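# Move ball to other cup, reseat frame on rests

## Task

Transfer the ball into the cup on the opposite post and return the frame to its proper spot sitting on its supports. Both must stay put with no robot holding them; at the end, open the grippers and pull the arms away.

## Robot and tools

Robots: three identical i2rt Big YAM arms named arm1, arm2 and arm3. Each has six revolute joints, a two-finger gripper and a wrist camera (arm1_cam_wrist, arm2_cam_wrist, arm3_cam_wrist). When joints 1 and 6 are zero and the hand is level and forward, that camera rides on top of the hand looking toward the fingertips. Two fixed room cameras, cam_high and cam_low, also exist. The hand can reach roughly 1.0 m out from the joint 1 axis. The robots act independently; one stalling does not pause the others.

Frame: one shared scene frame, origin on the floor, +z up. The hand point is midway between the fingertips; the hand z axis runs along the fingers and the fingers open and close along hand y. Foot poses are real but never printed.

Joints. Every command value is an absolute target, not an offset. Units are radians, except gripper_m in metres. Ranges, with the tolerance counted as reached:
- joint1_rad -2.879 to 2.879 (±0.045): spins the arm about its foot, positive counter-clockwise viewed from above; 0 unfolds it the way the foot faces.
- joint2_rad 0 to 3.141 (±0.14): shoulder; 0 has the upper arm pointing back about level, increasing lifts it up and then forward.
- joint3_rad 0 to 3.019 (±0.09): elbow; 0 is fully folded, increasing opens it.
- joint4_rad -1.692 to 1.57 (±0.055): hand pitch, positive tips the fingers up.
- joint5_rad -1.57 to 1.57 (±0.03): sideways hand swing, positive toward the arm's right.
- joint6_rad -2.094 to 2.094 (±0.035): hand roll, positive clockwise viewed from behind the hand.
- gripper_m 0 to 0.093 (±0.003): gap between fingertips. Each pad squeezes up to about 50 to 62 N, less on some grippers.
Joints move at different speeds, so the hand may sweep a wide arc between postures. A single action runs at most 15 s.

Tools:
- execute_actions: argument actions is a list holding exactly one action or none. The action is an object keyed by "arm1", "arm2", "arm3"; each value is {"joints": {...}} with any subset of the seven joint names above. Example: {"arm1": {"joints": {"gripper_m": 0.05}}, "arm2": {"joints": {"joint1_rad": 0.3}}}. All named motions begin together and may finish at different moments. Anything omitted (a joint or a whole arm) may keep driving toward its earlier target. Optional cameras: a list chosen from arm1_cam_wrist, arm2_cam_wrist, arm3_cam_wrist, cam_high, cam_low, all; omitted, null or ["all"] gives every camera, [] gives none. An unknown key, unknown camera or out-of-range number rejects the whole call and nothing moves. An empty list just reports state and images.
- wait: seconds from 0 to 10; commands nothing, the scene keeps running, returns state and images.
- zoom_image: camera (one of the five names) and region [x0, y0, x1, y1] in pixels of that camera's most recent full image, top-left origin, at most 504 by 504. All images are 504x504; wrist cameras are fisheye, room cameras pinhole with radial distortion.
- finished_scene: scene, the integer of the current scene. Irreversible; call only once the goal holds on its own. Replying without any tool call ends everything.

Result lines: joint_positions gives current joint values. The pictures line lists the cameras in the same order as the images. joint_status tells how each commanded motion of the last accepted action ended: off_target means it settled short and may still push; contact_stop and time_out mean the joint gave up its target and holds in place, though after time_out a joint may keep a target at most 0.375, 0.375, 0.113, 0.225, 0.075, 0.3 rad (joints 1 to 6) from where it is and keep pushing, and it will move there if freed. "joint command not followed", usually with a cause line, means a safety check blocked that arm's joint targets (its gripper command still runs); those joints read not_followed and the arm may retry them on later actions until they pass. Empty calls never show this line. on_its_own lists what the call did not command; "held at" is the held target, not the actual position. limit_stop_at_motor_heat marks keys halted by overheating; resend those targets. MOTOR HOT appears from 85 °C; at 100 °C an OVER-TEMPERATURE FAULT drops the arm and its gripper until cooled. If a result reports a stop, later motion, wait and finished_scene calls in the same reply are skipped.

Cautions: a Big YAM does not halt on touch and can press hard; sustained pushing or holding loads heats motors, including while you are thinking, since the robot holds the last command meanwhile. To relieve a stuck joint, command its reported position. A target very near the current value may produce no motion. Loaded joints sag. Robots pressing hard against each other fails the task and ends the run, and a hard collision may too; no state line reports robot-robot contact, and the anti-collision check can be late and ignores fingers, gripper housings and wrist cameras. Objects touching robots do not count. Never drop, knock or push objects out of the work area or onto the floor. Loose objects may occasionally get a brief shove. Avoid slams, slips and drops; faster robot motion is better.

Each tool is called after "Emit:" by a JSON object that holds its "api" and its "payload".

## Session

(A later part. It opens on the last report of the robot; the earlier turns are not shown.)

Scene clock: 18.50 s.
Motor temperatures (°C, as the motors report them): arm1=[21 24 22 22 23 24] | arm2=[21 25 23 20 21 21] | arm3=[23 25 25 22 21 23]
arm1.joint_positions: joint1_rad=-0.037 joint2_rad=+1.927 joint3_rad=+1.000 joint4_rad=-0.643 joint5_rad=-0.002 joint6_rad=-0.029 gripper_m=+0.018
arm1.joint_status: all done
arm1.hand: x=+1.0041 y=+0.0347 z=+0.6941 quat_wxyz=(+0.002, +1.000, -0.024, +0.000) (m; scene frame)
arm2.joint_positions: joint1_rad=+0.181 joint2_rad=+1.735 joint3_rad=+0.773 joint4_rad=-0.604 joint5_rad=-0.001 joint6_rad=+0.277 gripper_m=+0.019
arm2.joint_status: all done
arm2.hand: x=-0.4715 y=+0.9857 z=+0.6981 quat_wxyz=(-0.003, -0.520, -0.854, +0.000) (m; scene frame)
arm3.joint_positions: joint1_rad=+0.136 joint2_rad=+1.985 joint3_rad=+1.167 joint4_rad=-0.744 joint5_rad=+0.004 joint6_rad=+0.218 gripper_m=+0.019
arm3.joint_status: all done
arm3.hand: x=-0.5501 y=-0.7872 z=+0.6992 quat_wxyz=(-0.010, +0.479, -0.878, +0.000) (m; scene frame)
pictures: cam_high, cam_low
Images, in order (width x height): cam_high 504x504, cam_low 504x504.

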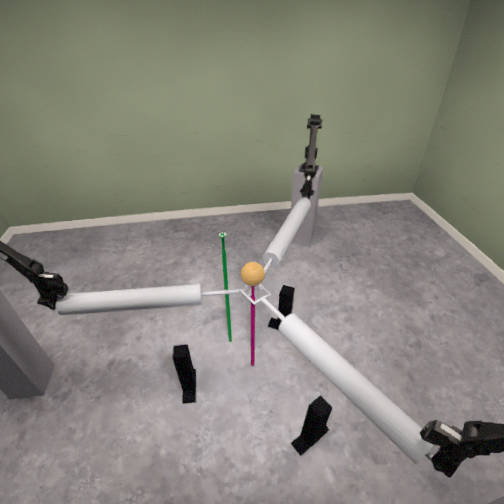

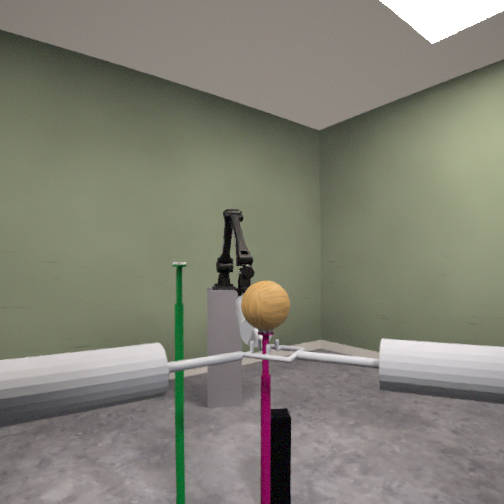

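Emit:
{"api": "execute_actions", "payload": {"actions": [{"arm1":{"joints":{"joint1_rad":-0.063,"joint2_rad":1.82,"joint3_rad":1.045,"joint4_rad":-0.73,"joint6_rad":-0.056}},"arm2":{"joints":{"joint1_rad":0.202,"joint2_rad":1.622,"joint3_rad":0.82,"joint4_rad":-0.718,"joint6_rad":0.3}},"arm3":{"joints":{"joint1_rad":0.145,"joint2_rad":1.903,"joint3_rad":1.24,"joint4_rad":-0.828,"joint6_rad":0.22}}}], "cameras": ["cam_low","cam_high"]}}

Emit:
{"api": "zoom_image", "payload": {"camera": "cam_high", "region": [225, 265, 285, 318]}}

Emit:
{"api": "zoom_image", "payload": {"camera": "cam_low", "region": [220, 300, 320, 390]}}

Scene clock: 19.83 s.
Motor temperatures (°C, as the motors report them): arm1=[21 24 22 22 23 24] | arm2=[21 25 23 20 21 21] | arm3=[23 25 25 22 21 23]
arm1.joint_positions: joint1_rad=-0.045 joint2_rad=+1.860 joint3_rad=+1.006 joint4_rad=-0.717 joint5_rad=-0.002 joint6_rad=-0.036 gripper_m=+0.018
arm1.joint_status: all done
arm1.hand: x=+1.0059 y=+0.0381 z=+0.7239 quat_wxyz=(+0.002, +1.000, -0.025, +0.001) (m; scene frame)
arm2.joint_positions: joint1_rad=+0.193 joint2_rad=+1.635 joint3_rad=+0.784 joint4_rad=-0.706 joint5_rad=+0.000 joint6_rad=+0.287 gripper_m=+0.019
arm2.joint_status: all done
arm2.hand: x=-0.4695 y=+0.9896 z=+0.7352 quat_wxyz=(-0.006, -0.519, -0.855, +0.002) (m; scene frame)
arm3.joint_positions: joint1_rad=+0.136 joint2_rad=+1.940 joint3_rad=+1.192 joint4_rad=-0.815 joint5_rad=+0.005 joint6_rad=+0.218 gripper_m=+0.019
arm3.joint_status: all done
arm3.hand: x=-0.5489 y=-0.7835 z=+0.7277 quat_wxyz=(-0.010, +0.479, -0.878, +0.000) (m; scene frame)
pictures: cam_high, cam_low
Images, in order (width x height): cam_high 504x504, cam_low 504x504.

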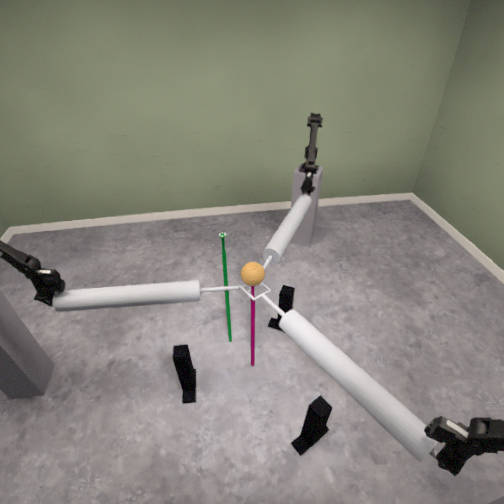

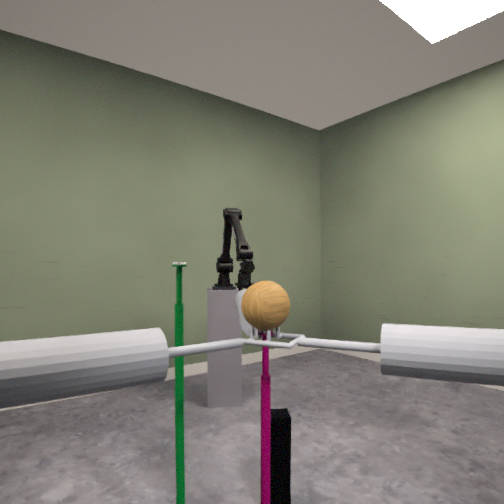

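Region (225, 265, 285, 318) of cam_high's 504x504 image, scaled by 8.400, with more detail than that image has; it fills the top 445 rows of this view, and the rest is white.

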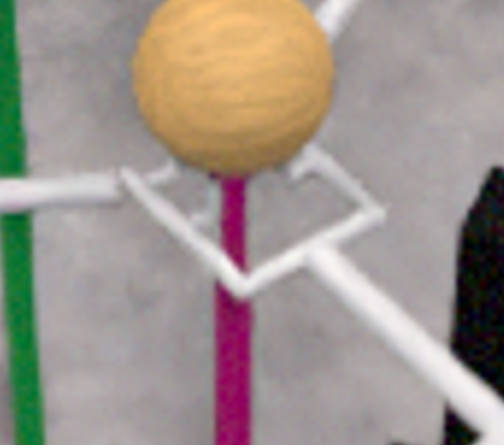

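Region (220, 300, 320, 390) of cam_low's 504x504 image, scaled by 5.040, with more detail than that image has; it fills the top 454 rows of this view, and the rest is white.

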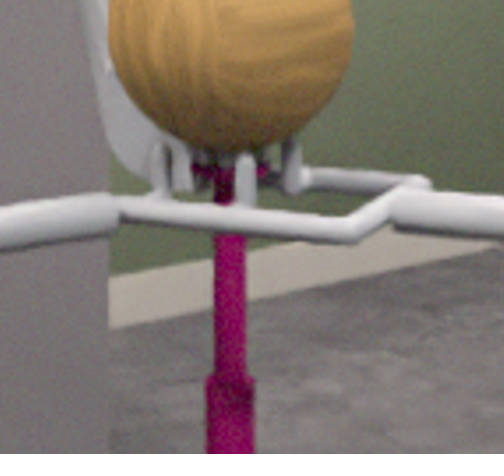

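Emit:
{"api": "execute_actions", "payload": {"actions": [{"arm1":{"joints":{"joint1_rad":-0.066,"joint2_rad":1.708,"joint3_rad":1.095,"joint4_rad":-0.874}},"arm2":{"joints":{"joint2_rad":1.505,"joint3_rad":0.885,"joint4_rad":-0.888}},"arm3":{"joints":{"joint1_rad":0.15,"joint2_rad":1.81,"joint3_rad":1.29,"joint4_rad":-0.958}}}], "cameras": ["cam_low"]}}

Scene clock: 21.53 s.
Motor temperatures (°C, as the motors report them): arm1=[21 24 23 22 23 24] | arm2=[21 25 23 20 21 21] | arm3=[23 25 25 22 21 23]
arm1.joint_positions: joint1_rad=-0.049 joint2_rad=+1.743 joint3_rad=+1.039 joint4_rad=-0.861 joint5_rad=-0.002 joint6_rad=-0.039 gripper_m=+0.018
arm1.joint_status: all done
arm1.hand: x=+1.0054 y=+0.0398 z=+0.7823 quat_wxyz=(+0.002, +1.000, -0.025, -0.002) (m; scene frame)
arm2.joint_positions: joint1_rad=+0.194 joint2_rad=+1.516 joint3_rad=+0.828 joint4_rad=-0.870 joint5_rad=+0.001 joint6_rad=+0.288 gripper_m=+0.019
arm2.joint_status: all done
arm2.hand: x=-0.4708 y=+0.9912 z=+0.7880 quat_wxyz=(-0.006, -0.519, -0.855, +0.002) (m; scene frame)
arm3.joint_positions: joint1_rad=+0.136 joint2_rad=+1.843 joint3_rad=+1.233 joint4_rad=-0.948 joint5_rad=+0.004 joint6_rad=+0.218 gripper_m=+0.019
arm3.joint_status: all done
arm3.hand: x=-0.5492 y=-0.7822 z=+0.7864 quat_wxyz=(-0.011, +0.479, -0.878, -0.002) (m; scene frame)
pictures: cam_low
Images, in order (width x height): cam_low 504x504.

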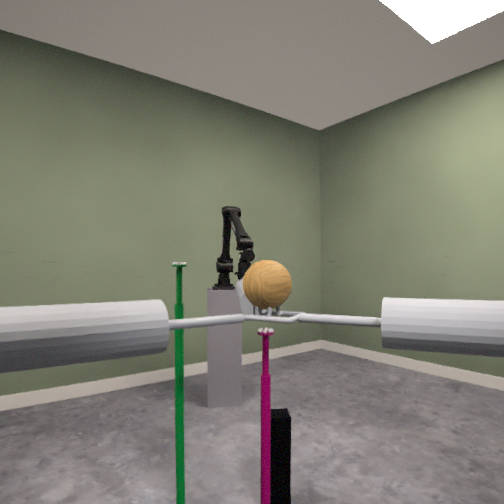

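Emit:
{"api": "execute_actions", "payload": {"actions": [{"arm1":{"joints":{"joint1_rad":0.213,"joint2_rad":1.39,"joint3_rad":1.215,"joint4_rad":-1.31,"joint6_rad":0.228}},"arm2":{"joints":{"joint1_rad":0.111,"joint2_rad":1.6,"joint3_rad":1.505,"joint4_rad":-1.4,"joint6_rad":0.2}},"arm3":{"joints":{"joint1_rad":-0.068,"joint2_rad":1.465,"joint3_rad":1.325,"joint4_rad":-1.342,"joint6_rad":0.006}}}], "cameras": ["cam_low","cam_high"]}}

Emit:
{"api": "zoom_image", "payload": {"camera": "cam_high", "region": [190, 200, 280, 280]}}

Emit:
{"api": "zoom_image", "payload": {"camera": "cam_low", "region": [150, 190, 270, 298]}}

Scene clock: 23.03 s.
Motor temperatures (°C, as the motors report them): arm1=[21 24 23 22 23 24] | arm2=[21 25 24 20 21 21] | arm3=[23 25 26 22 21 23]
arm1.joint_positions: joint1_rad=+0.215 joint2_rad=+1.406 joint3_rad=+1.147 joint4_rad=-1.301 joint5_rad=-0.005 joint6_rad=+0.222 gripper_m=+0.018
arm1.joint_status: all done
arm1.hand: x=+1.0572 y=-0.0693 z=+0.9551 quat_wxyz=(+0.004, +1.000, -0.024, -0.004) (m; scene frame)
arm2.joint_positions: joint1_rad=+0.116 joint2_rad=+1.627 joint3_rad=+1.417 joint4_rad=-1.388 joint5_rad=-0.004 joint6_rad=+0.212 gripper_m=+0.019
arm2.joint_status: all done
arm2.hand: x=-0.4212 y=+0.8874 z=+0.9434 quat_wxyz=(+0.013, -0.520, -0.854, -0.007) (m; scene frame)
arm3.joint_positions: joint1_rad=-0.067 joint2_rad=+1.486 joint3_rad=+1.264 joint4_rad=-1.339 joint5_rad=-0.001 joint6_rad=+0.021 gripper_m=+0.019
arm3.joint_status: all done
arm3.hand: x=-0.4981 y=-0.8896 z=+0.9577 quat_wxyz=(-0.009, +0.476, -0.879, -0.002) (m; scene frame)
pictures: cam_high, cam_low
Images, in order (width x height): cam_high 504x504, cam_low 504x504.

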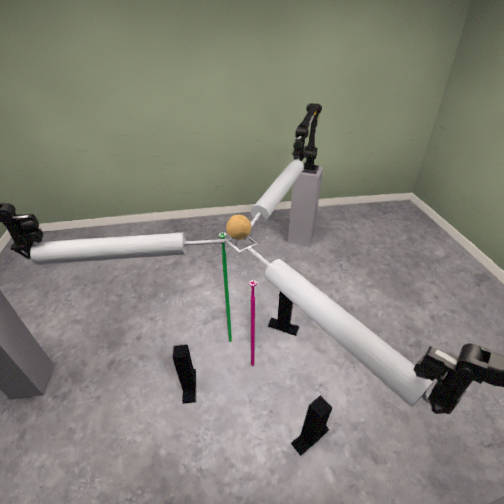

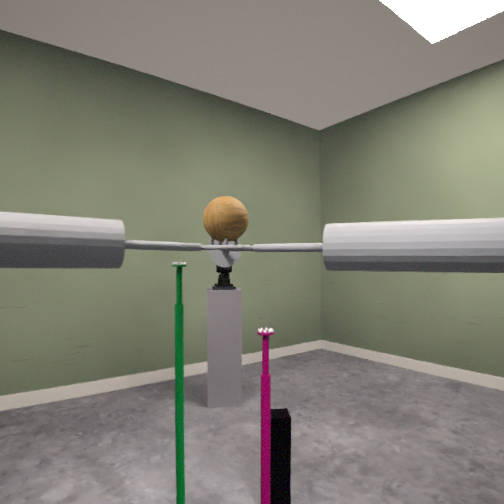

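Region (190, 200, 280, 280) of cam_high's 504x504 image, scaled by 5.600, with more detail than that image has.

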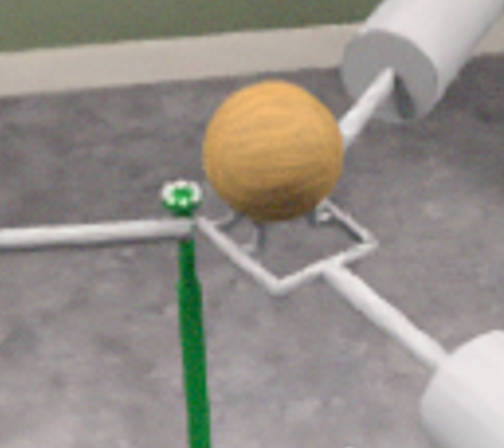

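Region (150, 190, 270, 298) of cam_low's 504x504 image, scaled by 4.200, with more detail than that image has; it fills the top 454 rows of this view, and the rest is white.

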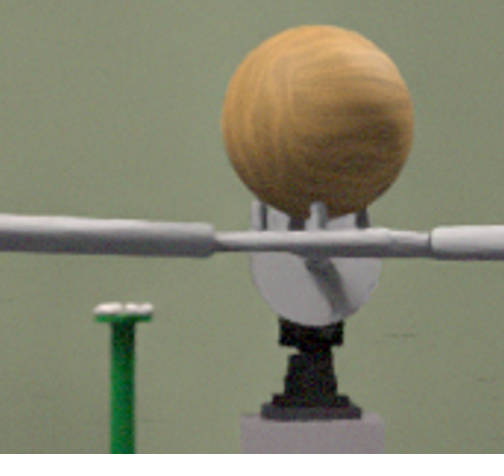

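Emit:
{"api": "execute_actions", "payload": {"actions": [{"arm1":{"joints":{"joint1_rad":0.563,"joint2_rad":1.305,"joint3_rad":1.095,"joint4_rad":-1.302,"joint6_rad":0.582}},"arm2":{"joints":{"joint1_rad":0.088,"joint2_rad":1.935,"joint3_rad":2.015,"joint4_rad":-1.54,"joint6_rad":0.178}},"arm3":{"joints":{"joint1_rad":-0.39,"joint2_rad":1.372,"joint3_rad":1.192,"joint4_rad":-1.328,"joint6_rad":-0.32}}}], "cameras": ["cam_low","cam_high"]}}

Emit:
{"api": "zoom_image", "payload": {"camera": "cam_high", "region": [180, 190, 270, 270]}}

Emit:
{"api": "zoom_image", "payload": {"camera": "cam_low", "region": [130, 195, 230, 285]}}

Scene clock: 26.07 s.
Motor temperatures (°C, as the motors report them): arm1=[21 24 24 22 23 24] | arm2=[21 26 27 20 21 21] | arm3=[23 24 27 22 21 23]
arm1.joint_positions: joint1_rad=+0.556 joint2_rad=+1.350 joint3_rad=+1.062 joint4_rad=-1.299 joint5_rad=-0.009 joint6_rad=+0.565 gripper_m=+0.018
arm1.joint_status: all done
arm1.hand: x=+1.1305 y=-0.1820 z=+0.9446 quat_wxyz=(+0.000, +1.000, -0.025, +0.010) (m; scene frame)
arm2.joint_positions: joint1_rad=+0.091 joint2_rad=+1.988 joint3_rad=+1.920 joint4_rad=-1.538 joint5_rad=-0.003 joint6_rad=+0.187 gripper_m=+0.019
arm2.joint_status: joint3_rad time_out (moved +0.503 of +0.598); the others done
arm2.on_its_own: joint3_rad reads +1.920 and still pushes toward +2.015 since a time_out
arm2.hand: x=-0.3492 y=+0.7758 z=+0.9421 quat_wxyz=(+0.016, -0.520, -0.854, -0.008) (m; scene frame)
arm3.joint_positions: joint1_rad=-0.387 joint2_rad=+1.411 joint3_rad=+1.158 joint4_rad=-1.331 joint5_rad=-0.002 joint6_rad=-0.302 gripper_m=+0.019
arm3.joint_status: all done
arm3.hand: x=-0.4228 y=-1.0035 z=+0.9485 quat_wxyz=(+0.001, +0.478, -0.879, +0.001) (m; scene frame)
pictures: cam_high, cam_low
Images, in order (width x height): cam_high 504x504, cam_low 504x504.

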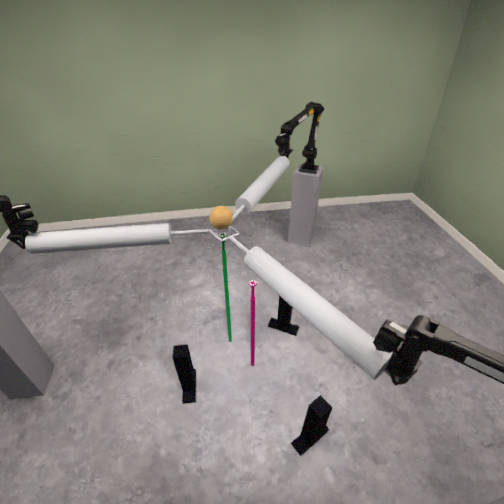

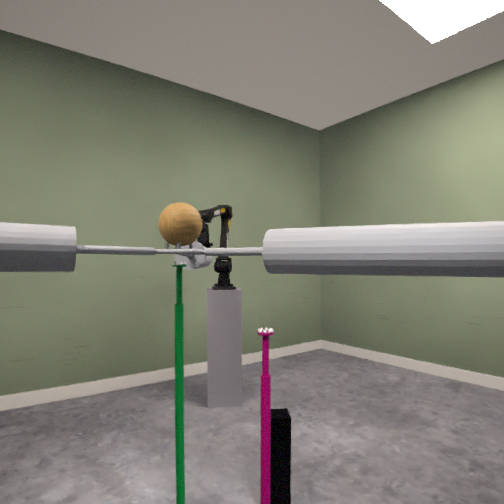

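Region (180, 190, 270, 270) of cam_high's 504x504 image, scaled by 5.600, with more detail than that image has.

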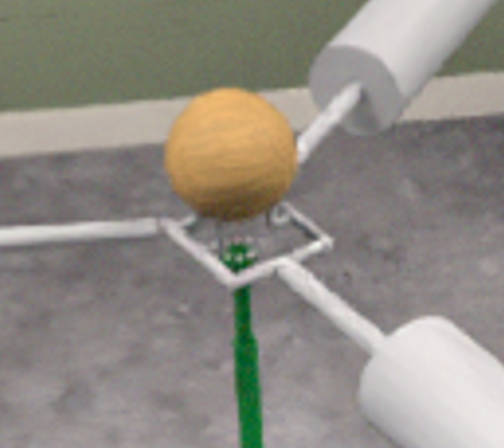

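Region (130, 195, 230, 285) of cam_low's 504x504 image, scaled by 5.040, with more detail than that image has; it fills the top 454 rows of this view, and the rest is white.

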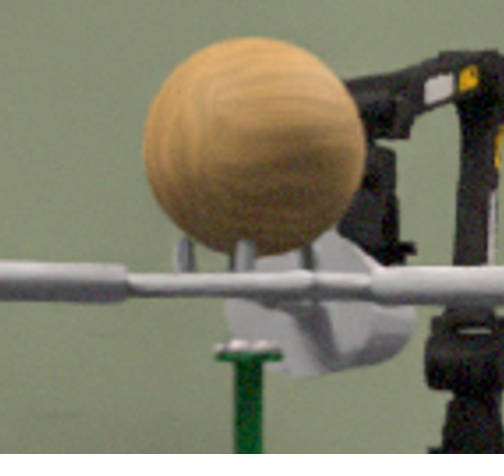

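Emit:
{"api": "execute_actions", "payload": {"actions": [{"arm1":{"joints":{"joint1_rad":0.579,"joint2_rad":1.37,"joint3_rad":1.026,"joint4_rad":-1.18,"joint6_rad":0.59}},"arm2":{"joints":{"joint1_rad":0.084,"joint2_rad":1.95,"joint3_rad":1.882,"joint4_rad":-1.42}},"arm3":{"joints":{"joint1_rad":-0.408,"joint2_rad":1.42,"joint3_rad":1.108,"joint4_rad":-1.214,"joint6_rad":-0.328}}}], "cameras": ["cam_low","cam_high"]}}

Emit:
{"api": "zoom_image", "payload": {"camera": "cam_high", "region": [180, 190, 270, 270]}}

Emit:
{"api": "zoom_image", "payload": {"camera": "cam_low", "region": [130, 195, 230, 285]}}

Scene clock: 27.53 s.
Motor temperatures (°C, as the motors report them): arm1=[21 24 24 22 23 24] | arm2=[21 26 28 20 21 21] | arm3=[23 24 27 22 21 23]
arm1.joint_positions: joint1_rad=+0.571 joint2_rad=+1.385 joint3_rad=+0.997 joint4_rad=-1.196 joint5_rad=-0.006 joint6_rad=+0.579 gripper_m=+0.018
arm1.joint_status: all done
arm1.hand: x=+1.1321 y=-0.1869 z=+0.9090 quat_wxyz=(+0.000, +1.000, -0.024, +0.008) (m; scene frame)
arm2.joint_positions: joint1_rad=+0.091 joint2_rad=+1.996 joint3_rad=+1.864 joint4_rad=-1.453 joint5_rad=-0.002 joint6_rad=+0.187 gripper_m=+0.019
arm2.joint_status: all done
arm2.hand: x=-0.3458 y=+0.7714 z=+0.9160 quat_wxyz=(+0.006, -0.520, -0.854, -0.004) (m; scene frame)
arm3.joint_positions: joint1_rad=-0.401 joint2_rad=+1.443 joint3_rad=+1.081 joint4_rad=-1.225 joint5_rad=-0.009 joint6_rad=-0.314 gripper_m=+0.019
arm3.joint_status: all done
arm3.hand: x=-0.4206 y=-1.0073 z=+0.9083 quat_wxyz=(+0.004, +0.477, -0.879, -0.002) (m; scene frame)
pictures: cam_high, cam_low
Images, in order (width x height): cam_high 504x504, cam_low 504x504.

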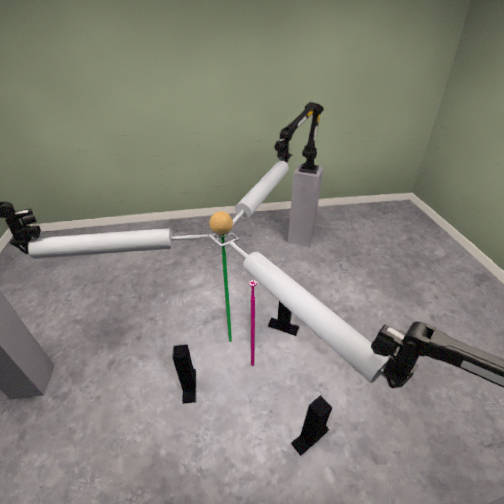

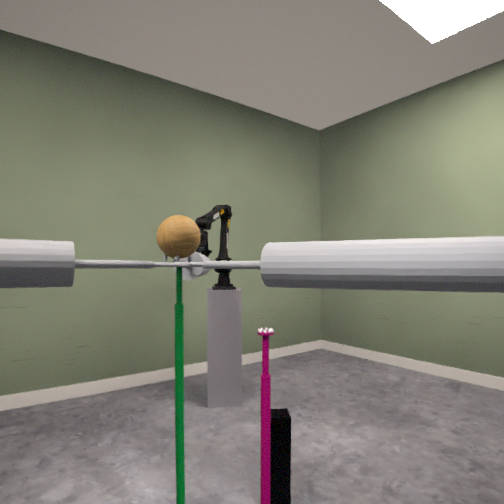

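Region (180, 190, 270, 270) of cam_high's 504x504 image, scaled by 5.600, with more detail than that image has.

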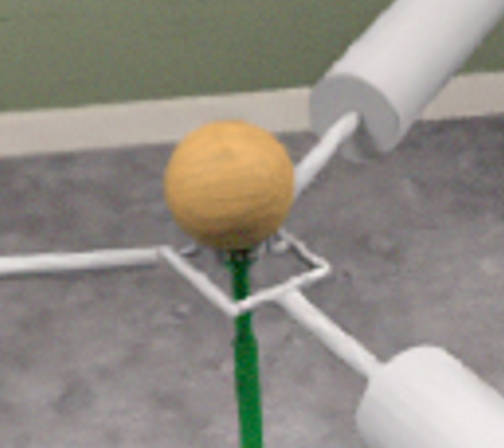

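Region (130, 195, 230, 285) of cam_low's 504x504 image, scaled by 5.040, with more detail than that image has; it fills the top 454 rows of this view, and the rest is white.

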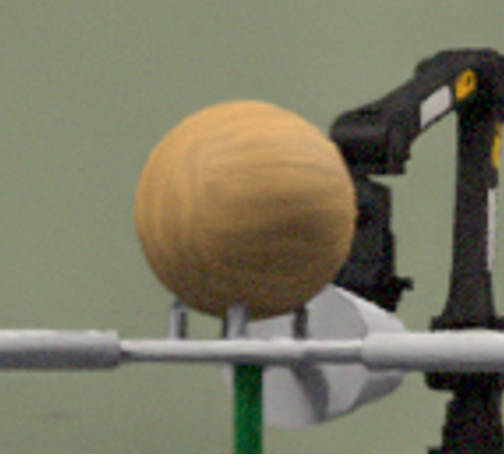

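Emit:
{"api": "execute_actions", "payload": {"actions": [], "cameras": ["cam_high","cam_low"]}}

Scene clock: 28.37 s.
Motor temperatures (°C, as the motors report them): arm1=[21 24 25 22 23 24] | arm2=[21 27 28 20 21 21] | arm3=[23 24 27 22 21 23]
arm1.joint_positions: joint1_rad=+0.571 joint2_rad=+1.385 joint3_rad=+0.997 joint4_rad=-1.196 joint5_rad=-0.006 joint6_rad=+0.579 gripper_m=+0.018
arm1.joint_status: all done
arm1.hand: x=+1.1321 y=-0.1869 z=+0.9090 quat_wxyz=(+0.000, +1.000, -0.024, +0.008) (m; scene frame)
arm2.joint_positions: joint1_rad=+0.091 joint2_rad=+1.996 joint3_rad=+1.864 joint4_rad=-1.453 joint5_rad=-0.002 joint6_rad=+0.187 gripper_m=+0.019
arm2.joint_status: all done
arm2.hand: x=-0.3458 y=+0.7714 z=+0.9160 quat_wxyz=(+0.006, -0.520, -0.854, -0.004) (m; scene frame)
arm3.joint_positions: joint1_rad=-0.401 joint2_rad=+1.443 joint3_rad=+1.081 joint4_rad=-1.225 joint5_rad=-0.009 joint6_rad=-0.314 gripper_m=+0.019
arm3.joint_status: all done
arm3.hand: x=-0.4206 y=-1.0073 z=+0.9083 quat_wxyz=(+0.004, +0.477, -0.879, -0.002) (m; scene frame)
pictures: cam_high, cam_low
Images, in order (width x height): cam_high 504x504, cam_low 504x504.

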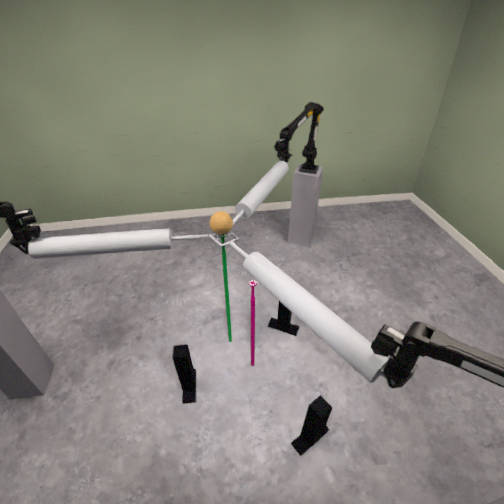

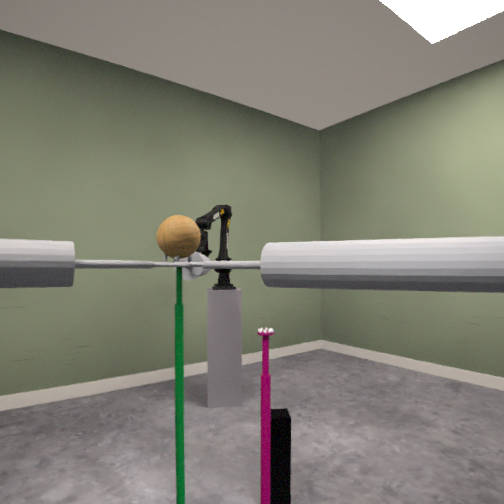

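Emit:
{"api": "execute_actions", "payload": {"actions": [{"arm1":{"joints":{"joint2_rad":1.41,"joint3_rad":0.977,"joint4_rad":-1.105}},"arm2":{"joints":{"joint2_rad":1.975,"joint3_rad":1.822,"joint4_rad":-1.36}},"arm3":{"joints":{"joint2_rad":1.445,"joint3_rad":1.055,"joint4_rad":-1.148}}}], "cameras": ["cam_high","cam_low"]}}

Emit:
{"api": "zoom_image", "payload": {"camera": "cam_low", "region": [130,195,230,285]}}

Emit:
{"api": "zoom_image", "payload": {"camera": "cam_high", "region": [180,190,270,270]}}

Scene clock: 29.57 s.
Motor temperatures (°C, as the motors report them): arm1=[21 24 25 22 23 24] | arm2=[21 27 28 20 21 21] | arm3=[23 24 28 22 21 23]
arm1.joint_positions: joint1_rad=+0.571 joint2_rad=+1.418 joint3_rad=+0.955 joint4_rad=-1.120 joint5_rad=-0.006 joint6_rad=+0.579 gripper_m=+0.018
arm1.joint_status: all done
arm1.hand: x=+1.1309 y=-0.1876 z=+0.8827 quat_wxyz=(+0.000, +1.000, -0.024, +0.008) (m; scene frame)
arm2.joint_positions: joint1_rad=+0.090 joint2_rad=+2.007 joint3_rad=+1.812 joint4_rad=-1.386 joint5_rad=-0.001 joint6_rad=+0.187 gripper_m=+0.019
arm2.joint_status: all done
arm2.hand: x=-0.3464 y=+0.7706 z=+0.8892 quat_wxyz=(+0.005, -0.521, -0.854, -0.002) (m; scene frame)
arm3.joint_positions: joint1_rad=-0.401 joint2_rad=+1.460 joint3_rad=+1.037 joint4_rad=-1.159 joint5_rad=-0.010 joint6_rad=-0.314 gripper_m=+0.019
arm3.joint_status: all done
arm3.hand: x=-0.4215 y=-1.0080 z=+0.8864 quat_wxyz=(+0.001, +0.477, -0.879, -0.003) (m; scene frame)
pictures: cam_high, cam_low
Images, in order (width x height): cam_high 504x504, cam_low 504x504.

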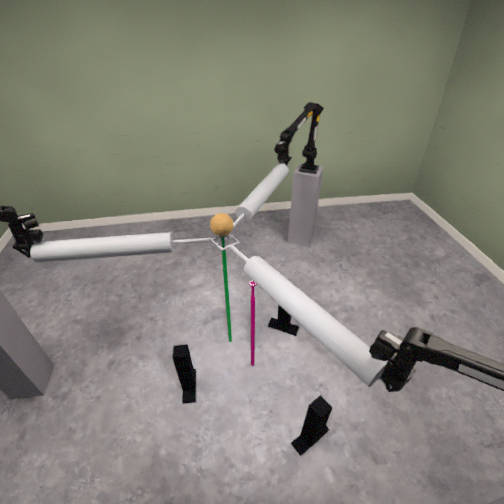

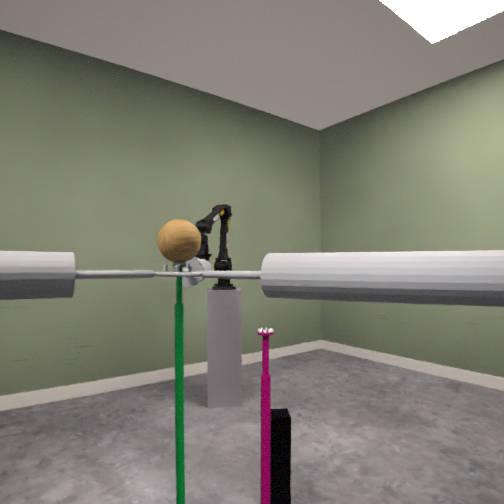

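Region (130, 195, 230, 285) of cam_low's 504x504 image, scaled by 5.040, with more detail than that image has; it fills the top 454 rows of this view, and the rest is white.

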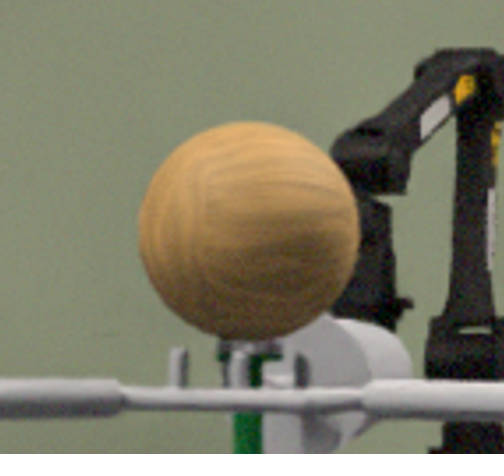

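Region (180, 190, 270, 270) of cam_high's 504x504 image, scaled by 5.600, with more detail than that image has.

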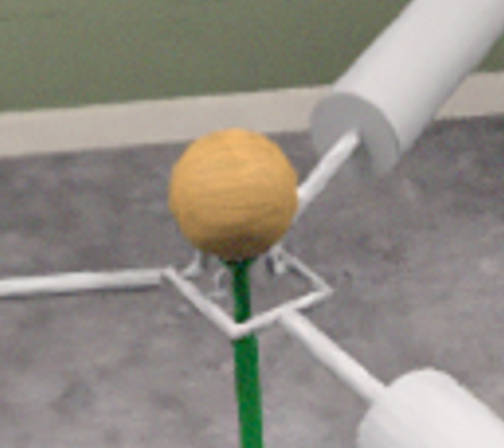

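Emit:
{"api": "execute_actions", "payload": {"actions": [{"arm1":{"joints":{"joint2_rad":1.453,"joint3_rad":0.915,"joint4_rad":-1.003}},"arm2":{"joints":{"joint2_rad":1.995,"joint3_rad":1.755,"joint4_rad":-1.28}},"arm3":{"joints":{"joint2_rad":1.48,"joint3_rad":0.992,"joint4_rad":-1.053}}}], "cameras": ["cam_high","cam_low"]}}

Emit:
{"api": "zoom_image", "payload": {"camera": "cam_high", "region": [180,200,270,280]}}

Scene clock: 30.50 s.
Motor temperatures (°C, as the motors report them): arm1=[21 24 25 22 23 24] | arm2=[21 27 28 20 21 21] | arm3=[23 24 28 22 21 23]
arm1.joint_positions: joint1_rad=+0.571 joint2_rad=+1.464 joint3_rad=+0.900 joint4_rad=-1.012 joint5_rad=-0.004 joint6_rad=+0.579 gripper_m=+0.018
arm1.joint_status: all done
arm1.hand: x=+1.1306 y=-0.1877 z=+0.8484 quat_wxyz=(+0.001, +1.000, -0.024, +0.004) (m; scene frame)
arm2.joint_positions: joint1_rad=+0.090 joint2_rad=+2.027 joint3_rad=+1.750 joint4_rad=-1.297 joint5_rad=+0.000 joint6_rad=+0.187 gripper_m=+0.019
arm2.joint_status: all done
arm2.hand: x=-0.3460 y=+0.7700 z=+0.8545 quat_wxyz=(+0.001, -0.521, -0.854, -0.001) (m; scene frame)
arm3.joint_positions: joint1_rad=-0.401 joint2_rad=+1.500 joint3_rad=+0.979 joint4_rad=-1.056 joint5_rad=-0.010 joint6_rad=-0.314 gripper_m=+0.019
arm3.joint_status: all done
arm3.hand: x=-0.4214 y=-1.0080 z=+0.8518 quat_wxyz=(-0.001, +0.477, -0.879, -0.004) (m; scene frame)
pictures: cam_high, cam_low
Images, in order (width x height): cam_high 504x504, cam_low 504x504.

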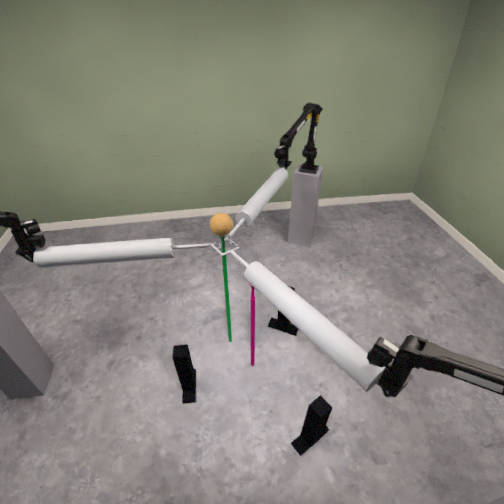

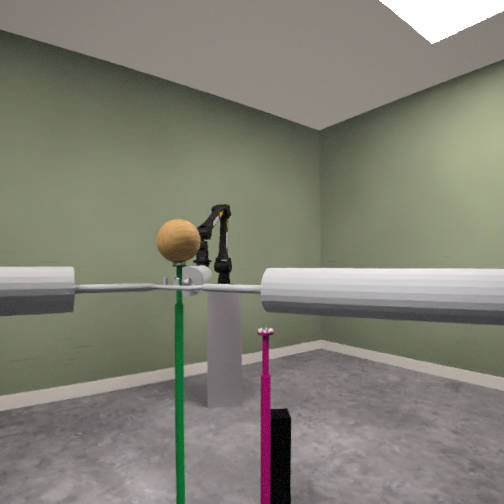

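Region (180, 200, 270, 280) of cam_high's 504x504 image, scaled by 5.600, with more detail than that image has.

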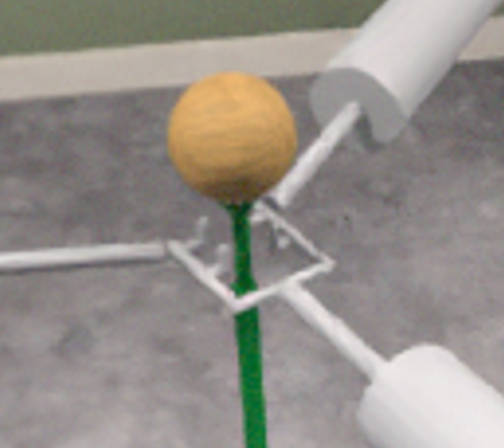

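Emit:
{"api": "execute_actions", "payload": {"actions": [{"arm1":{"joints":{"joint1_rad":0.322,"joint2_rad":1.47,"joint3_rad":0.95,"joint4_rad":-1.005,"joint6_rad":0.326}},"arm2":{"joints":{"joint1_rad":0.13,"joint2_rad":1.77,"joint3_rad":1.425,"joint4_rad":-1.165,"joint6_rad":0.23}},"arm3":{"joints":{"joint1_rad":-0.182,"joint2_rad":1.548,"joint3_rad":1.095,"joint4_rad":-1.075,"joint6_rad":-0.092}}}], "cameras": ["cam_high","cam_low"]}}

Scene clock: 32.00 s.
Motor temperatures (°C, as the motors report them): arm1=[21 24 25 22 23 24] | arm2=[21 27 28 20 21 21] | arm3=[23 24 28 22 21 23]
arm1.joint_positions: joint1_rad=+0.328 joint2_rad=+1.473 joint3_rad=+0.905 joint4_rad=-1.003 joint5_rad=-0.004 joint6_rad=+0.339 gripper_m=+0.018
arm1.joint_status: all done
arm1.hand: x=+1.0909 y=-0.1063 z=+0.8467 quat_wxyz=(+0.002, +1.000, -0.025, +0.002) (m; scene frame)
arm2.joint_positions: joint1_rad=+0.125 joint2_rad=+1.793 joint3_rad=+1.420 joint4_rad=-1.190 joint5_rad=+0.002 joint6_rad=+0.222 gripper_m=+0.019
arm2.joint_status: all done
arm2.hand: x=-0.3854 y=+0.8499 z=+0.8646 quat_wxyz=(-0.004, -0.520, -0.854, +0.002) (m; scene frame)
arm3.joint_positions: joint1_rad=-0.187 joint2_rad=+1.568 joint3_rad=+1.058 joint4_rad=-1.065 joint5_rad=-0.008 joint6_rad=-0.101 gripper_m=+0.019
arm3.joint_status: all done
arm3.hand: x=-0.4627 y=-0.9271 z=+0.8517 quat_wxyz=(-0.002, +0.477, -0.879, -0.002) (m; scene frame)
pictures: cam_high, cam_low
Images, in order (width x height): cam_high 504x504, cam_low 504x504.

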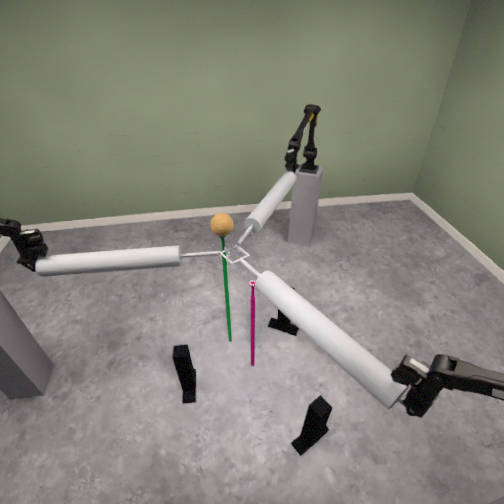

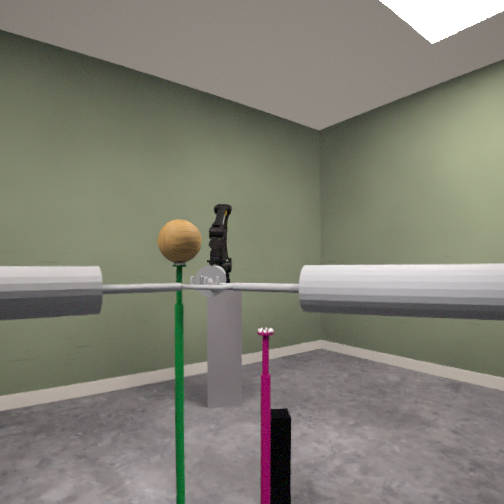

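Emit:
{"api": "execute_actions", "payload": {"actions": [{"arm1":{"joints":{"joint1_rad":-0.014,"joint2_rad":1.575,"joint3_rad":1.065,"joint4_rad":-1.008,"joint6_rad":-0.011}},"arm2":{"joints":{"joint1_rad":0.207,"joint2_rad":1.49,"joint3_rad":1.015,"joint4_rad":-1.05,"joint6_rad":0.306}},"arm3":{"joints":{"joint1_rad":0.072,"joint2_rad":1.72,"joint3_rad":1.30,"joint4_rad":-1.1,"joint6_rad":0.16}}}], "cameras": ["cam_low"]}}

Scene clock: 33.37 s.
Motor temperatures (°C, as the motors report them): arm1=[21 24 25 22 23 24] | arm2=[21 27 28 20 21 21] | arm3=[23 24 28 22 21 23]
arm1.joint_positions: joint1_rad=-0.002 joint2_rad=+1.593 joint3_rad=+1.020 joint4_rad=-1.012 joint5_rad=-0.005 joint6_rad=+0.010 gripper_m=+0.018
arm1.joint_status: all done
arm1.hand: x=+1.0345 y=+0.0170 z=+0.8385 quat_wxyz=(+0.003, +1.000, -0.026, +0.008) (m; scene frame)
arm2.joint_positions: joint1_rad=+0.207 joint2_rad=+1.503 joint3_rad=+1.011 joint4_rad=-1.075 joint5_rad=+0.002 joint6_rad=+0.308 gripper_m=+0.019
arm2.joint_status: all done
arm2.hand: x=-0.4429 y=+0.9699 z=+0.8508 quat_wxyz=(-0.002, -0.522, -0.853, +0.001) (m; scene frame)
arm3.joint_positions: joint1_rad=+0.065 joint2_rad=+1.754 joint3_rad=+1.269 joint4_rad=-1.088 joint5_rad=+0.001 joint6_rad=+0.150 gripper_m=+0.019
arm3.joint_status: all done
arm3.hand: x=-0.5211 y=-0.8054 z=+0.8407 quat_wxyz=(-0.004, +0.478, -0.879, +0.002) (m; scene frame)
pictures: cam_low
Images, in order (width x height): cam_low 504x504.

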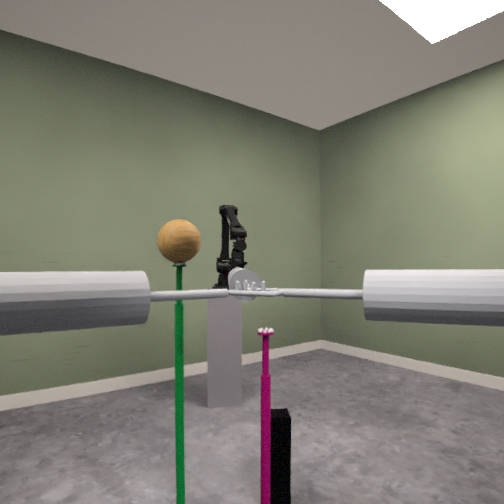

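Emit:
{"api": "execute_actions", "payload": {"actions": [{"arm1":{"joints":{"joint1_rad":-0.272,"joint2_rad":1.79,"joint3_rad":1.283,"joint4_rad":-0.985,"joint6_rad":-0.272}},"arm2":{"joints":{"joint1_rad":0.368,"joint2_rad":1.21,"joint3_rad":0.64,"joint4_rad":-0.965,"joint6_rad":0.463}},"arm3":{"joints":{"joint1_rad":0.253,"joint2_rad":1.975,"joint3_rad":1.617,"joint4_rad":-1.153,"joint6_rad":0.333}}}], "cameras": ["cam_high"]}}

Scene clock: 37.67 s.
Motor temperatures (°C, as the motors report them): arm1=[21 24 26 22 23 24] | arm2=[21 27 27 20 21 21] | arm3=[23 24 29 22 21 23]
arm1.joint_positions: joint1_rad=-0.258 joint2_rad=+1.814 joint3_rad=+1.231 joint4_rad=-0.990 joint5_rad=-0.007 joint6_rad=-0.248 gripper_m=+0.018
arm1.joint_status: all done
arm1.hand: x=+0.9744 y=+0.1452 z=+0.8087 quat_wxyz=(+0.004, +1.000, -0.025, +0.001) (m; scene frame)
arm2.joint_positions: joint1_rad=+0.359 joint2_rad=+1.223 joint3_rad=+0.636 joint4_rad=-0.989 joint5_rad=+0.002 joint6_rad=+0.459 gripper_m=+0.019
arm2.joint_status: all done
arm2.hand: x=-0.5062 y=+1.0923 z=+0.8166 quat_wxyz=(+0.003, -0.521, -0.853, +0.001) (m; scene frame)
arm3.joint_positions: joint1_rad=+0.245 joint2_rad=+2.015 joint3_rad=+1.573 joint4_rad=-1.128 joint5_rad=+0.001 joint6_rad=+0.331 gripper_m=+0.019
arm3.joint_status: all done
arm3.hand: x=-0.5815 y=-0.6823 z=+0.8082 quat_wxyz=(-0.006, +0.477, -0.879, +0.001) (m; scene frame)
pictures: cam_high
Images, in order (width x height): cam_high 504x504.

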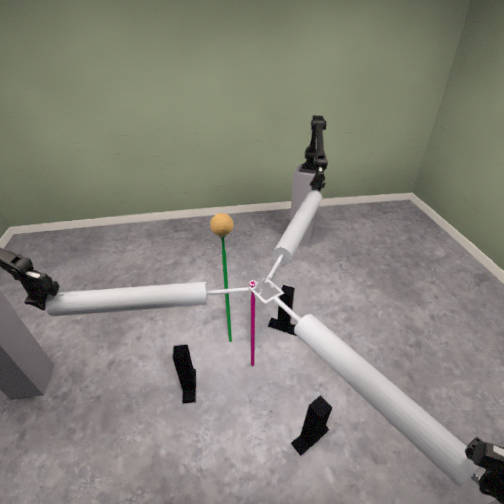

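Emit:
{"api": "execute_actions", "payload": {"actions": [{"arm1":{"joints":{"joint1_rad":-0.276,"joint2_rad":2.02,"joint3_rad":1.18,"joint4_rad":-0.688}},"arm2":{"joints":{"joint1_rad":0.374,"joint2_rad":1.585,"joint3_rad":0.503,"joint4_rad":-0.462}},"arm3":{"joints":{"joint2_rad":2.16,"joint3_rad":1.522,"joint4_rad":-0.875}}}], "cameras": ["cam_high"]}}

Scene clock: 39.03 s.
Motor temperatures (°C, as the motors report them): arm1=[21 24 26 22 23 24] | arm2=[21 27 27 20 21 21] | arm3=[23 25 29 22 21 23]
arm1.joint_positions: joint1_rad=-0.269 joint2_rad=+2.059 joint3_rad=+1.174 joint4_rad=-0.691 joint5_rad=-0.001 joint6_rad=-0.259 gripper_m=+0.018
arm1.joint_status: all done
arm1.hand: x=+0.9739 y=+0.1522 z=+0.6749 quat_wxyz=(+0.002, +1.000, -0.025, +0.003) (m; scene frame)
arm2.joint_positions: joint1_rad=+0.366 joint2_rad=+1.597 joint3_rad=+0.500 joint4_rad=-0.487 joint5_rad=-0.002 joint6_rad=+0.458 gripper_m=+0.019
arm2.joint_status: all done
arm2.hand: x=-0.5068 y=+1.0959 z=+0.6859 quat_wxyz=(+0.007, -0.518, -0.855, -0.002) (m; scene frame)
arm3.joint_positions: joint1_rad=+0.245 joint2_rad=+2.215 joint3_rad=+1.513 joint4_rad=-0.868 joint5_rad=+0.000 joint6_rad=+0.331 gripper_m=+0.019
arm3.joint_status: all done
arm3.hand: x=-0.5795 y=-0.6774 z=+0.6746 quat_wxyz=(-0.006, +0.478, -0.879, +0.000) (m; scene frame)
pictures: cam_high
Images, in order (width x height): cam_high 504x504.

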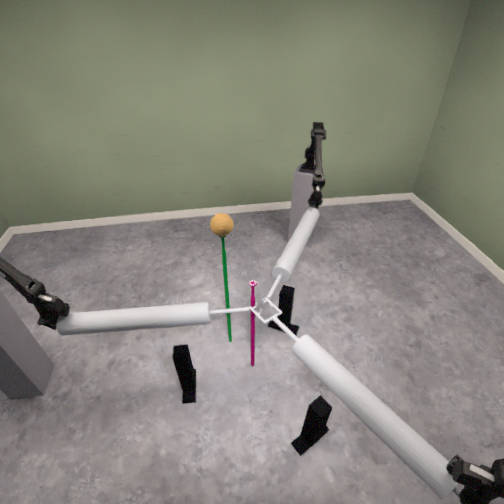

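Emit:
{"api": "execute_actions", "payload": {"actions": [{"arm1":{"joints":{"joint1_rad":-0.262,"joint2_rad":2.295,"joint3_rad":1.245,"joint4_rad":-0.447}},"arm2":{"joints":{"joint2_rad":2.098,"joint3_rad":0.56,"joint4_rad":0.025}},"arm3":{"joints":{"joint1_rad":0.257,"joint2_rad":2.382,"joint3_rad":1.565,"joint4_rad":-0.668}}}], "cameras": []}}

Scene clock: 40.37 s.
Motor temperatures (°C, as the motors report them): arm1=[21 24 26 22 23 24] | arm2=[21 27 27 20 21 21] | arm3=[23 25 29 22 21 23]
arm1.joint_positions: joint1_rad=-0.257 joint2_rad=+2.330 joint3_rad=+1.211 joint4_rad=-0.455 joint5_rad=-0.001 joint6_rad=-0.252 gripper_m=+0.018
arm1.joint_status: all done
arm1.hand: x=+0.9745 y=+0.1458 z=+0.5524 quat_wxyz=(+0.002, +1.000, -0.023, +0.002) (m; scene frame)
arm2.joint_positions: joint1_rad=+0.369 joint2_rad=+2.111 joint3_rad=+0.544 joint4_rad=-0.006 joint5_rad=+0.001 joint6_rad=+0.463 gripper_m=+0.019
arm2.joint_status: all done
arm2.hand: x=-0.5020 y=+1.0931 z=+0.5567 quat_wxyz=(+0.001, -0.519, -0.855, +0.000) (m; scene frame)
arm3.joint_positions: joint1_rad=+0.246 joint2_rad=+2.433 joint3_rad=+1.532 joint4_rad=-0.660 joint5_rad=-0.002 joint6_rad=+0.331 gripper_m=+0.019
arm3.joint_status: all done
arm3.hand: x=-0.5799 y=-0.6797 z=+0.5541 quat_wxyz=(-0.007, +0.478, -0.878, -0.003) (m; scene frame)
pictures: none
No camera images: the call's "cameras" was empty. Leave "cameras" out to get every camera's image.

Emit:
{"api": "execute_actions", "payload": {"actions": [{"arm1":{"joints":{"joint1_rad":-0.27,"joint2_rad":2.532,"joint3_rad":1.357,"joint4_rad":-0.322}},"arm2":{"joints":{"joint1_rad":0.368,"joint2_rad":2.453,"joint3_rad":0.677,"joint4_rad":0.255}},"arm3":{"joints":{"joint2_rad":2.59,"joint3_rad":1.667,"joint4_rad":-0.562}}}]}}

Scene clock: 41.60 s.
Motor temperatures (°C, as the motors report them): arm1=[21 24 26 22 23 24] | arm2=[21 27 27 20 21 21] | arm3=[23 25 29 22 21 23]
arm1.joint_positions: joint1_rad=-0.261 joint2_rad=+2.566 joint3_rad=+1.327 joint4_rad=-0.335 joint5_rad=-0.001 joint6_rad=-0.252 gripper_m=+0.018
arm1.joint_status: all done
arm1.hand: x=+0.9735 y=+0.1479 z=+0.4558 quat_wxyz=(+0.002, +1.000, -0.025, +0.003) (m; scene frame)
arm2.joint_positions: joint1_rad=+0.369 joint2_rad=+2.467 joint3_rad=+0.671 joint4_rad=+0.226 joint5_rad=+0.002 joint6_rad=+0.464 gripper_m=+0.019
arm2.joint_status: all done
arm2.hand: x=-0.5030 y=+1.0936 z=+0.4600 quat_wxyz=(+0.000, -0.519, -0.855, +0.001) (m; scene frame)
arm3.joint_positions: joint1_rad=+0.247 joint2_rad=+2.638 joint3_rad=+1.634 joint4_rad=-0.561 joint5_rad=-0.004 joint6_rad=+0.332 gripper_m=+0.019
arm3.joint_status: all done
arm3.hand: x=-0.5800 y=-0.6793 z=+0.4597 quat_wxyz=(-0.006, +0.478, -0.878, -0.003) (m; scene frame)
pictures: arm1_cam_wrist, arm2_cam_wrist, arm3_cam_wrist, cam_high, cam_low
Images, in order (width x height): arm1_cam_wrist 504x504, arm2_cam_wrist 504x504, arm3_cam_wrist 504x504, cam_high 504x504, cam_low 504x504.

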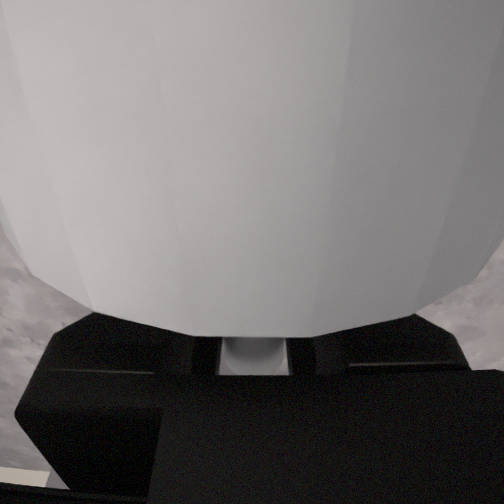

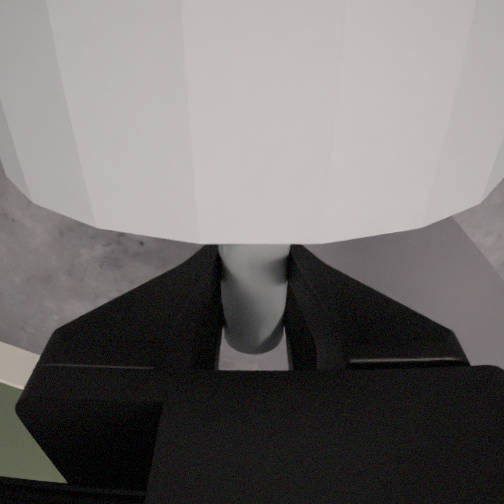

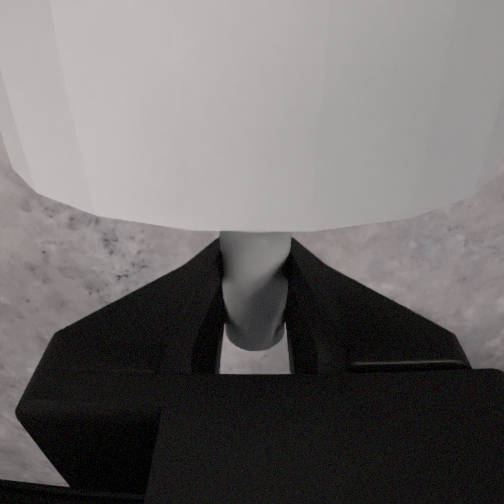

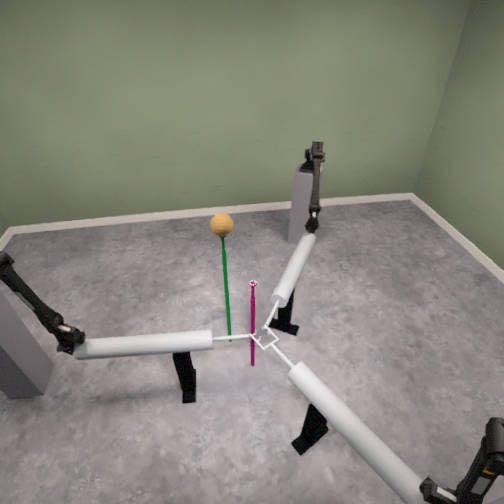

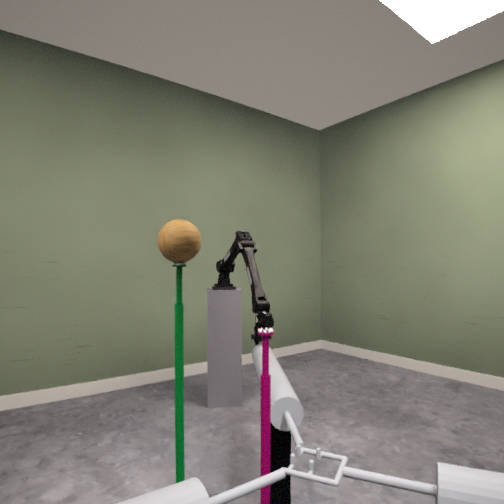

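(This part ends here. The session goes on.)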